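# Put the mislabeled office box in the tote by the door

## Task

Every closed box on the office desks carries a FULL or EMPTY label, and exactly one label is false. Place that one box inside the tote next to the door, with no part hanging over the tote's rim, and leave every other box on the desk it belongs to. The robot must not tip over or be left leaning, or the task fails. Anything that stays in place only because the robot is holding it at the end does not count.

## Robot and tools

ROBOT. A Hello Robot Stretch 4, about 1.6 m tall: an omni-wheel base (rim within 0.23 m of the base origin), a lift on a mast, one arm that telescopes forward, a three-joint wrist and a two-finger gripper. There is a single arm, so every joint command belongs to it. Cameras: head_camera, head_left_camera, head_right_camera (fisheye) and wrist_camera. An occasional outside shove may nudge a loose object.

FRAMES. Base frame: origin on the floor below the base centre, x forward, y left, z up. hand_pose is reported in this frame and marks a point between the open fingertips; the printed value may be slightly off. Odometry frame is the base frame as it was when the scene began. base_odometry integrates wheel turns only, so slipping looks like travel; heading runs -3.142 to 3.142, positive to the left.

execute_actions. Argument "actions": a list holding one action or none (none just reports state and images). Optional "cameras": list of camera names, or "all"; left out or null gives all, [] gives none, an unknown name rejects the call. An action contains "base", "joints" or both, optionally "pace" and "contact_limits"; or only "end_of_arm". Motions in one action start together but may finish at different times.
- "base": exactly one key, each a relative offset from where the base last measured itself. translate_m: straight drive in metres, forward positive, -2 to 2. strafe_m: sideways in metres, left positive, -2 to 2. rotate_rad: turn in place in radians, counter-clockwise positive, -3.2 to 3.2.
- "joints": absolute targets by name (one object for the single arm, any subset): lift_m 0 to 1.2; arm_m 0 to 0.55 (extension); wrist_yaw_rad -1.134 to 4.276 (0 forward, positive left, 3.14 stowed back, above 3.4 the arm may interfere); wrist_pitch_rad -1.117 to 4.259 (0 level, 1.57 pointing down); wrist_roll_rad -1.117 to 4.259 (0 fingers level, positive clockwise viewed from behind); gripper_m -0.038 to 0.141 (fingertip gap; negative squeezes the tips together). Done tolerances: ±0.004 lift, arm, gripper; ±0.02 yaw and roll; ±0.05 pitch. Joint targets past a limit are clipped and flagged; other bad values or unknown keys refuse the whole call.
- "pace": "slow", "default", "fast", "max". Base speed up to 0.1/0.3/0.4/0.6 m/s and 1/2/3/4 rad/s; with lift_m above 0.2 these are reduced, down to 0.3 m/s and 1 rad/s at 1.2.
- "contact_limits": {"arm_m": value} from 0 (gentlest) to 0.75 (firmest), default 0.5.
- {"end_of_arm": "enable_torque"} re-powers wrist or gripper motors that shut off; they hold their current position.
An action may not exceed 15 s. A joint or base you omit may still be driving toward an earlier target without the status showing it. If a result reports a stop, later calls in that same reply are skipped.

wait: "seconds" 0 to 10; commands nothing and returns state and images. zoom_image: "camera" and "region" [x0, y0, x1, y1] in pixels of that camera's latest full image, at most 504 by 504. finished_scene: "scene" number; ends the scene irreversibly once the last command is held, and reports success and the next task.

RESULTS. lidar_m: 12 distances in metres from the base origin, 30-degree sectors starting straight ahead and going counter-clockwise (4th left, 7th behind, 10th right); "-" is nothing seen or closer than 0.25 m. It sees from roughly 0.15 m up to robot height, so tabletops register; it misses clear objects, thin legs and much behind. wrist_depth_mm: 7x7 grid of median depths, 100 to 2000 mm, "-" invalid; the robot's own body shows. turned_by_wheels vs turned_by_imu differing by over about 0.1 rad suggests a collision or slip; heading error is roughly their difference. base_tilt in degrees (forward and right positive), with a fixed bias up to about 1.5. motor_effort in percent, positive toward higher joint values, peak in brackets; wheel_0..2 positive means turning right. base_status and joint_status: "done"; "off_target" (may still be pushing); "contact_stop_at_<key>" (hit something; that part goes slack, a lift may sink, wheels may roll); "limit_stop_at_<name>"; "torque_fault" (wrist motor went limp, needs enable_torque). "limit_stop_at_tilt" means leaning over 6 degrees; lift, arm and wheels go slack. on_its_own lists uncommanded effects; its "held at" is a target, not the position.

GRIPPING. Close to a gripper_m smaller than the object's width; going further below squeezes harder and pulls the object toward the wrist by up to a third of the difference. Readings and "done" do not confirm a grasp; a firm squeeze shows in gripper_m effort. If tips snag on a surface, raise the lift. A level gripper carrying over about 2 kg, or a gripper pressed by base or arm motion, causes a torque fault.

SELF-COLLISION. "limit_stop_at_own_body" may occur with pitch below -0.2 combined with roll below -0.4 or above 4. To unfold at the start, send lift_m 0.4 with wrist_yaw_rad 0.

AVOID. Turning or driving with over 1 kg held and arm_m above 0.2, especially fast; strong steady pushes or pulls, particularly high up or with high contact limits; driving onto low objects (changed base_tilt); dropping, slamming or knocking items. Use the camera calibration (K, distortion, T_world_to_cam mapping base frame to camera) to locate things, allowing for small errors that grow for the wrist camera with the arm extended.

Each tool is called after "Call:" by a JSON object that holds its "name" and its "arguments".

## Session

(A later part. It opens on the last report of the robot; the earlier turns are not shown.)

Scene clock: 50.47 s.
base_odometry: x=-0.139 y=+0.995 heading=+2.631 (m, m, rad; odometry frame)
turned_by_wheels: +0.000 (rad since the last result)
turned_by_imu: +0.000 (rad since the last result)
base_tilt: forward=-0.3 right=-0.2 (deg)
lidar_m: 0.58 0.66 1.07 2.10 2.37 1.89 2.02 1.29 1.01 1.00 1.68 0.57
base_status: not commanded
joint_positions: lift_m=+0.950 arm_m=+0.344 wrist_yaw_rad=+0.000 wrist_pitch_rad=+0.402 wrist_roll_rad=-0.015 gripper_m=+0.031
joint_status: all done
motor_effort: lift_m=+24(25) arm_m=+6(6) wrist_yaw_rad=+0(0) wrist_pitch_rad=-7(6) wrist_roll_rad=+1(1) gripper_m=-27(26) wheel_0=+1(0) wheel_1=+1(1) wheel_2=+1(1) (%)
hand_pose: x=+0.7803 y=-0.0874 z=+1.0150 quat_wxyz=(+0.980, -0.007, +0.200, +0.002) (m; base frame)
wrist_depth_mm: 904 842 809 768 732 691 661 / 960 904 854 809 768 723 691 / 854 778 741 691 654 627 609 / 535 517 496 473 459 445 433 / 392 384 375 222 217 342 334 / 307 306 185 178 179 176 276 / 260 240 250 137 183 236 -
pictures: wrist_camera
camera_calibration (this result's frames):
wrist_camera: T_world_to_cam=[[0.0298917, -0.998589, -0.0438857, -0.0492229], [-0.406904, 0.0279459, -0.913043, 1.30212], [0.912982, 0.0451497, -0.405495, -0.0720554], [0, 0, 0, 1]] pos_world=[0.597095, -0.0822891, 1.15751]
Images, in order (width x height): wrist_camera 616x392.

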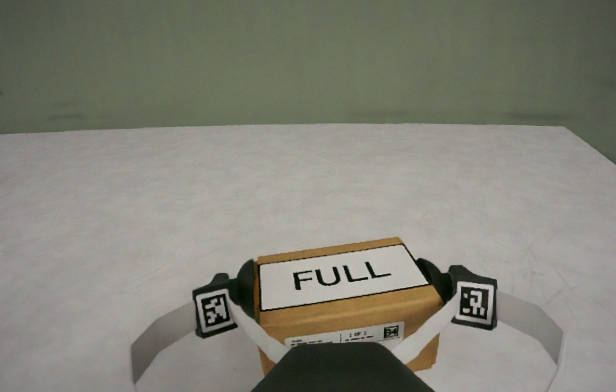

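Call:
{"name": "execute_actions", "arguments": {"actions": [{"joints":{"lift_m":0.98,"arm_m":0},"pace":"fast"}], "cameras": []}}

Call:
{"name": "execute_actions", "arguments": {"actions": [{"base":{"rotate_rad":2.6},"joints":{"lift_m":0.5,"wrist_pitch_rad":1.3}}], "cameras": []}}

Call:
{"name": "execute_actions", "arguments": {"actions": [{"base":{"translate_m":1.4},"joints":{"lift_m":0.35,"arm_m":0.15},"pace":"fast"}]}}

Scene clock: 53.60 s.
base_odometry: x=-0.139 y=+0.995 heading=+2.631 (m, m, rad; odometry frame)
turned_by_wheels: +0.000 (rad since the last result)
turned_by_imu: +0.001 (rad since the last result)
base_tilt: forward=-0.5 right=-0.4 (deg)
lidar_m: 0.56 0.66 1.08 2.09 2.39 1.94 2.00 1.29 1.00 1.02 1.67 0.58
base_status: not commanded
joint_positions: lift_m=+0.980 arm_m=+0.001 wrist_yaw_rad=+0.000 wrist_pitch_rad=+0.403 wrist_roll_rad=-0.015 gripper_m=+0.031
joint_status: all done
motor_effort: lift_m=+24(27) arm_m=-6(8) wrist_yaw_rad=+1(0) wrist_pitch_rad=-8(6) wrist_roll_rad=+1(0) gripper_m=-27(27) wheel_0=+0(0) wheel_1=+1(1) wheel_2=+1(1) (%)
hand_pose: x=+0.4374 y=-0.0875 z=+1.0449 quat_wxyz=(+0.980, -0.007, +0.200, +0.001) (m; base frame)
wrist_depth_mm: 1255 1182 1118 1060 1008 960 917 / 1366 1255 1182 1118 1060 1008 960 / 866 904 842 788 759 732 1025 / 621 597 569 554 530 512 496 / 1098 496 455 222 216 397 387 / 1430 960 185 178 179 176 1255 / 1281 820 960 137 183 1336 -
pictures: none
No camera images: the call's "cameras" was empty. Leave "cameras" out to get every camera's image.

Scene clock: 56.47 s.
base_odometry: x=-0.139 y=+0.995 heading=-1.052 (m, m, rad; odometry frame)
turned_by_wheels: +2.600 (rad since the last result)
turned_by_imu: +2.603 (rad since the last result)
base_tilt: forward=-0.3 right=-0.4 (deg)
lidar_m: 1.83 2.01 1.29 1.03 1.01 1.64 0.57 0.57 0.63 1.06 2.10 2.30
base_status: done
joint_positions: lift_m=+0.500 arm_m=+0.001 wrist_yaw_rad=+0.000 wrist_pitch_rad=+1.300 wrist_roll_rad=-0.015 gripper_m=+0.031
joint_status: all done
motor_effort: lift_m=+17(22) arm_m=-6(6) wrist_yaw_rad=+1(1) wrist_pitch_rad=-1(1) wrist_roll_rad=+1(1) gripper_m=-26(27) wheel_0=+1(5) wheel_1=-1(7) wheel_2=+0(5) (%)
hand_pose: x=+0.2491 y=-0.0874 z=+0.4005 quat_wxyz=(+0.796, -0.006, +0.605, +0.005) (m; base frame)
wrist_depth_mm: 750 750 741 723 699 699 683 / 732 715 699 691 683 668 661 / 707 691 676 668 661 654 640 / 676 668 654 647 634 627 615 / 647 640 627 222 218 603 597 / 634 615 185 178 179 176 574 / 609 597 397 137 183 564 -
pictures: none
No camera images: the call's "cameras" was empty. Leave "cameras" out to get every camera's image.

Scene clock: 61.33 s.
base_odometry: x=+0.555 y=-0.221 heading=-1.052 (m, m, rad; odometry frame)
turned_by_wheels: +0.000 (rad since the last result)
turned_by_imu: +0.001 (rad since the last result)
base_tilt: forward=-0.4 right=-0.3 (deg)
lidar_m: 0.51 0.71 0.79 1.83 1.50 1.67 2.32 1.89 2.00 1.63 1.60 0.58
base_status: done
joint_positions: lift_m=+0.350 arm_m=+0.149 wrist_yaw_rad=+0.000 wrist_pitch_rad=+1.301 wrist_roll_rad=-0.015 gripper_m=+0.031
joint_status: all done
motor_effort: lift_m=+18(16) arm_m=+6(9) wrist_yaw_rad=+0(2) wrist_pitch_rad=-1(3) wrist_roll_rad=+0(2) gripper_m=-26(28) wheel_0=-1(8) wheel_1=+0(5) wheel_2=+0(11) (%)
hand_pose: x=+0.3968 y=-0.0874 z=+0.2504 quat_wxyz=(+0.796, -0.006, +0.605, +0.005) (m; base frame)
wrist_depth_mm: 574 569 477 439 544 530 525 / 544 462 530 508 455 512 504 / 530 512 517 508 496 496 488 / 508 508 496 488 484 480 473 / 496 488 480 222 216 459 452 / 477 473 186 178 178 176 439 / 466 452 452 137 183 430 -
pictures: head_camera, head_left_camera, head_right_camera, wrist_camera
camera_calibration (this result's frames):
wrist_camera: T_world_to_cam=[[-0.0156457, -0.998595, -0.0506325, -0.051575], [-0.967748, 0.0278574, -0.250376, 0.504603], [0.251435, 0.0450822, -0.966824, 0.371068], [0, 0, 0, 1]] pos_world=[0.394222, -0.082288, 0.482486]
Images, in order (width x height): head_camera 420x560, head_left_camera 420x672, head_right_camera 420x672, wrist_camera 616x392.

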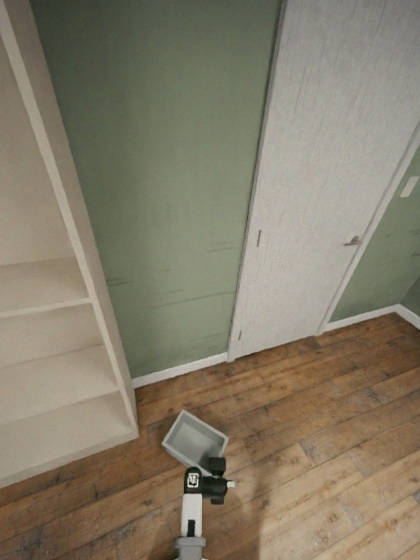

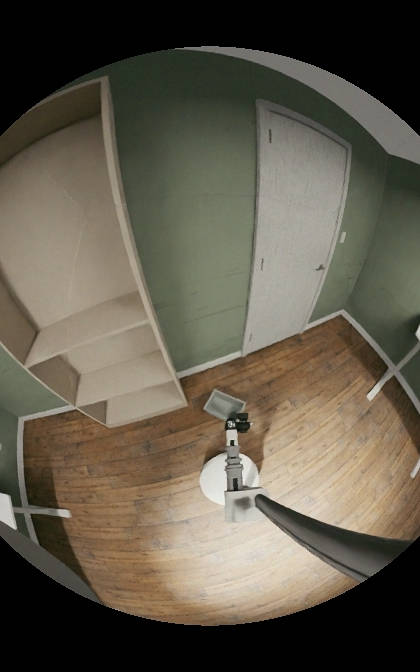

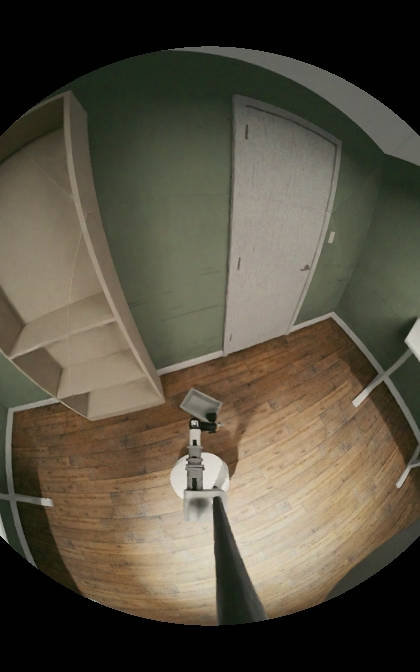

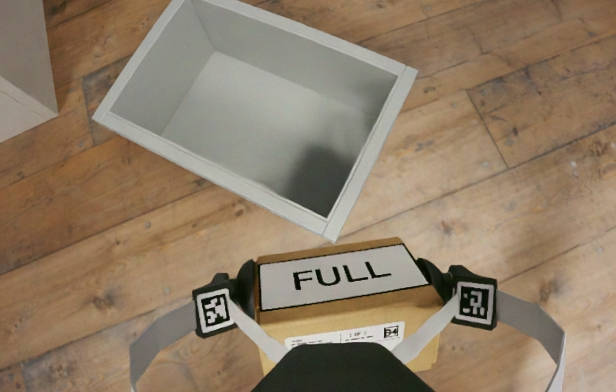

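Call:
{"name": "execute_actions", "arguments": {"actions": [{"base":{"strafe_m":0.075},"joints":{"arm_m":0.4,"wrist_roll_rad":0.45,"wrist_pitch_rad":1.5}}], "cameras": ["head_camera","wrist_camera"]}}

Call:
{"name": "execute_actions", "arguments": {"actions": [{"joints":{"lift_m":0.18}}], "cameras": ["head_camera","wrist_camera"]}}

Scene clock: 64.30 s.
base_odometry: x=+0.620 y=-0.183 heading=-1.052 (m, m, rad; odometry frame)
turned_by_wheels: +0.000 (rad since the last result)
turned_by_imu: +0.001 (rad since the last result)
base_tilt: forward=-0.3 right=-0.3 (deg)
lidar_m: 0.51 0.66 0.75 1.74 1.47 1.61 2.35 1.93 2.10 1.68 1.66 0.46
base_status: done
joint_positions: lift_m=+0.350 arm_m=+0.399 wrist_yaw_rad=+0.000 wrist_pitch_rad=+1.500 wrist_roll_rad=+0.450 gripper_m=+0.031
joint_status: all done
motor_effort: lift_m=+18(17) arm_m=+6(6) wrist_yaw_rad=+0(1) wrist_pitch_rad=+0(1) wrist_roll_rad=+2(8) gripper_m=-26(27) wheel_0=+1(7) wheel_1=+0(8) wheel_2=+1(0) (%)
hand_pose: x=+0.5902 y=-0.0874 z=+0.2407 quat_wxyz=(+0.713, +0.163, +0.665, -0.152) (m; base frame)
wrist_depth_mm: 496 488 484 473 462 452 449 / 496 488 480 469 459 452 442 / 492 484 473 462 455 449 442 / 488 480 466 459 455 427 439 / 488 480 424 221 217 427 439 / 442 477 185 179 178 176 436 / 469 477 410 137 183 439 -
pictures: head_camera, wrist_camera
camera_calibration (this result's frames):
wrist_camera: T_world_to_cam=[[-0.468748, -0.879887, -0.0779341, 0.235311], [-0.87999, 0.47282, -0.0453651, 0.627066], [0.076765, 0.0473164, -0.995926, 0.423316], [0, 0, 0, 1]] pos_world=[0.629617, -0.109472, 0.468377]
Images, in order (width x height): head_camera 420x560, wrist_camera 616x392.

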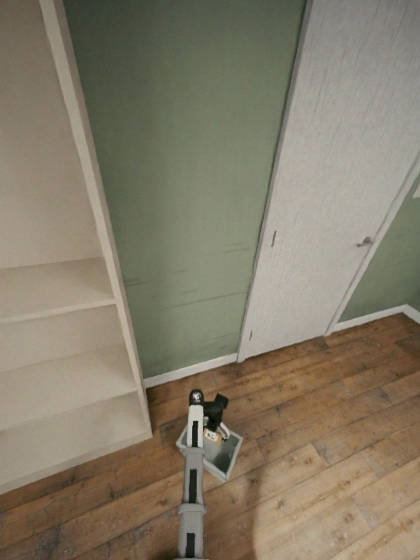

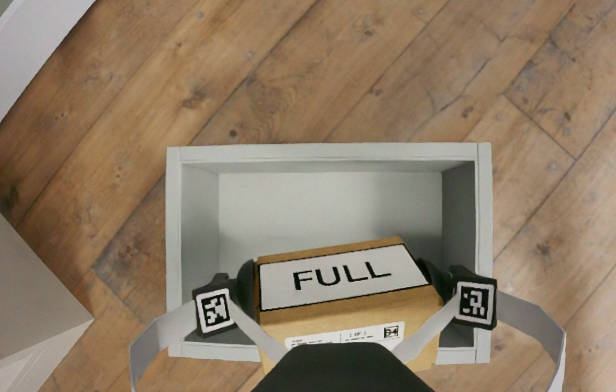

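Scene clock: 66.10 s.
base_odometry: x=+0.620 y=-0.183 heading=-1.052 (m, m, rad; odometry frame)
turned_by_wheels: +0.000 (rad since the last result)
turned_by_imu: +0.001 (rad since the last result)
base_tilt: forward=-0.4 right=-0.3 (deg)
lidar_m: 0.67 0.65 0.75 1.76 1.43 1.63 2.32 1.89 2.11 1.67 1.65 0.46
base_status: not commanded
joint_positions: lift_m=+0.180 arm_m=+0.399 wrist_yaw_rad=+0.000 wrist_pitch_rad=+1.500 wrist_roll_rad=+0.450 gripper_m=+0.031
joint_status: all done
motor_effort: lift_m=+17(15) arm_m=+6(6) wrist_yaw_rad=+0(0) wrist_pitch_rad=+1(1) wrist_roll_rad=+3(2) gripper_m=-26(26) wheel_0=+0(1) wheel_1=+0(0) wheel_2=+0(0) (%)
hand_pose: x=+0.5902 y=-0.0874 z=+0.0707 quat_wxyz=(+0.713, +0.163, +0.665, -0.152) (m; base frame)
wrist_depth_mm: 319 312 306 298 294 289 285 / 317 309 303 297 176 173 283 / 190 229 236 239 238 234 211 / 190 268 298 293 289 285 212 / 189 266 298 221 216 279 219 / 187 247 185 178 178 177 - / 190 229 293 137 182 278 -
pictures: head_camera, wrist_camera
camera_calibration (this result's frames):
wrist_camera: T_world_to_cam=[[-0.468747, -0.879888, -0.0779341, 0.222068], [-0.87999, 0.47282, -0.0453651, 0.619359], [0.076765, 0.0473165, -0.995926, 0.254067], [0, 0, 0, 1]] pos_world=[0.62962, -0.109472, 0.298436]
Images, in order (width x height): head_camera 420x560, wrist_camera 616x392.

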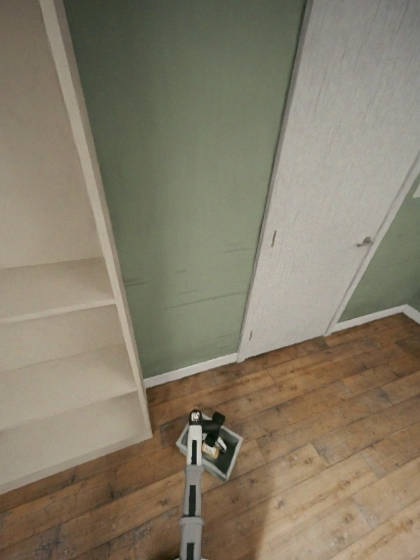

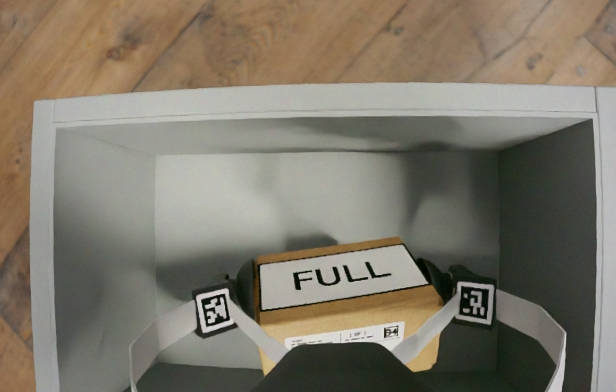

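Call:
{"name": "execute_actions", "arguments": {"actions": [{"joints":{"lift_m":0.162,"gripper_m":0.12}}], "cameras": []}}

Call:
{"name": "execute_actions", "arguments": {"actions": [{"joints":{"lift_m":0.3},"pace":"fast"}], "cameras": ["wrist_camera"]}}

Call:
{"name": "finished_scene", "arguments": {"scene": 1}}

Scene clock: 68.80 s.
base_odometry: x=+0.620 y=-0.183 heading=-1.052 (m, m, rad; odometry frame)
turned_by_wheels: +0.000 (rad since the last result)
turned_by_imu: +0.001 (rad since the last result)
base_tilt: forward=-0.3 right=-0.4 (deg)
lidar_m: 0.55 0.66 0.76 1.75 1.47 1.63 2.33 1.90 2.12 1.70 1.69 0.47
base_status: not commanded
joint_positions: lift_m=+0.162 arm_m=+0.399 wrist_yaw_rad=+0.000 wrist_pitch_rad=+1.500 wrist_roll_rad=+0.450 gripper_m=+0.120
joint_status: all done
motor_effort: lift_m=+17(16) arm_m=+6(6) wrist_yaw_rad=+0(0) wrist_pitch_rad=+0(2) wrist_roll_rad=+2(2) gripper_m=+0(28) wheel_0=+0(1) wheel_1=+0(0) wheel_2=+1(0) (%)
hand_pose: x=+0.5902 y=-0.0874 z=+0.0527 quat_wxyz=(+0.713, +0.163, +0.665, -0.152) (m; base frame)
wrist_depth_mm: 298 293 289 281 277 272 267 / 297 168 164 160 158 155 153 / 181 229 237 239 238 233 211 / 190 267 281 276 272 266 212 / 189 266 279 231 267 263 220 / 187 264 200 213 211 214 217 / 190 244 276 145 266 263 -
pictures: none
No camera images: the call's "cameras" was empty. Leave "cameras" out to get every camera's image.

Scene clock: 70.13 s.
base_odometry: x=+0.620 y=-0.183 heading=-1.052 (m, m, rad; odometry frame)
turned_by_wheels: +0.000 (rad since the last result)
turned_by_imu: +0.001 (rad since the last result)
base_tilt: forward=-0.3 right=-0.3 (deg)
lidar_m: 0.48 0.65 0.73 1.76 1.44 1.61 2.33 1.93 2.11 1.69 1.67 0.46
base_status: not commanded
joint_positions: lift_m=+0.300 arm_m=+0.399 wrist_yaw_rad=+0.000 wrist_pitch_rad=+1.500 wrist_roll_rad=+0.450 gripper_m=+0.120
joint_status: all done
motor_effort: lift_m=+24(25) arm_m=+6(7) wrist_yaw_rad=+0(0) wrist_pitch_rad=+0(1) wrist_roll_rad=+3(3) gripper_m=+1(0) wheel_0=+0(1) wheel_1=+0(0) wheel_2=+1(0) (%)
hand_pose: x=+0.5902 y=-0.0874 z=+0.1902 quat_wxyz=(+0.713, +0.163, +0.665, -0.152) (m; base frame)
wrist_depth_mm: 442 436 427 418 415 404 399 / 442 436 427 421 410 404 397 / 442 433 353 359 355 353 397 / 439 430 415 415 404 345 392 / 436 427 413 351 402 287 389 / 436 427 200 404 399 214 392 / 430 424 303 145 320 291 389
pictures: wrist_camera
camera_calibration (this result's frames):
wrist_camera: T_world_to_cam=[[-0.468748, -0.879887, -0.0779337, 0.231381], [-0.87999, 0.472821, -0.0453644, 0.624783], [0.0767642, 0.0473164, -0.995926, 0.373036], [0, 0, 0, 1]] pos_world=[0.629626, -0.109472, 0.417892]
Images, in order (width x height): wrist_camera 616x392.

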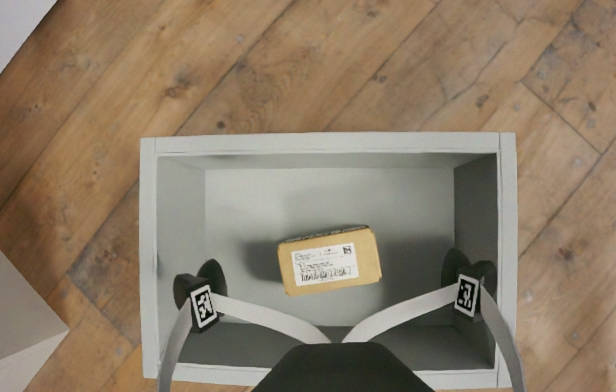

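The scene is finished: the task was done.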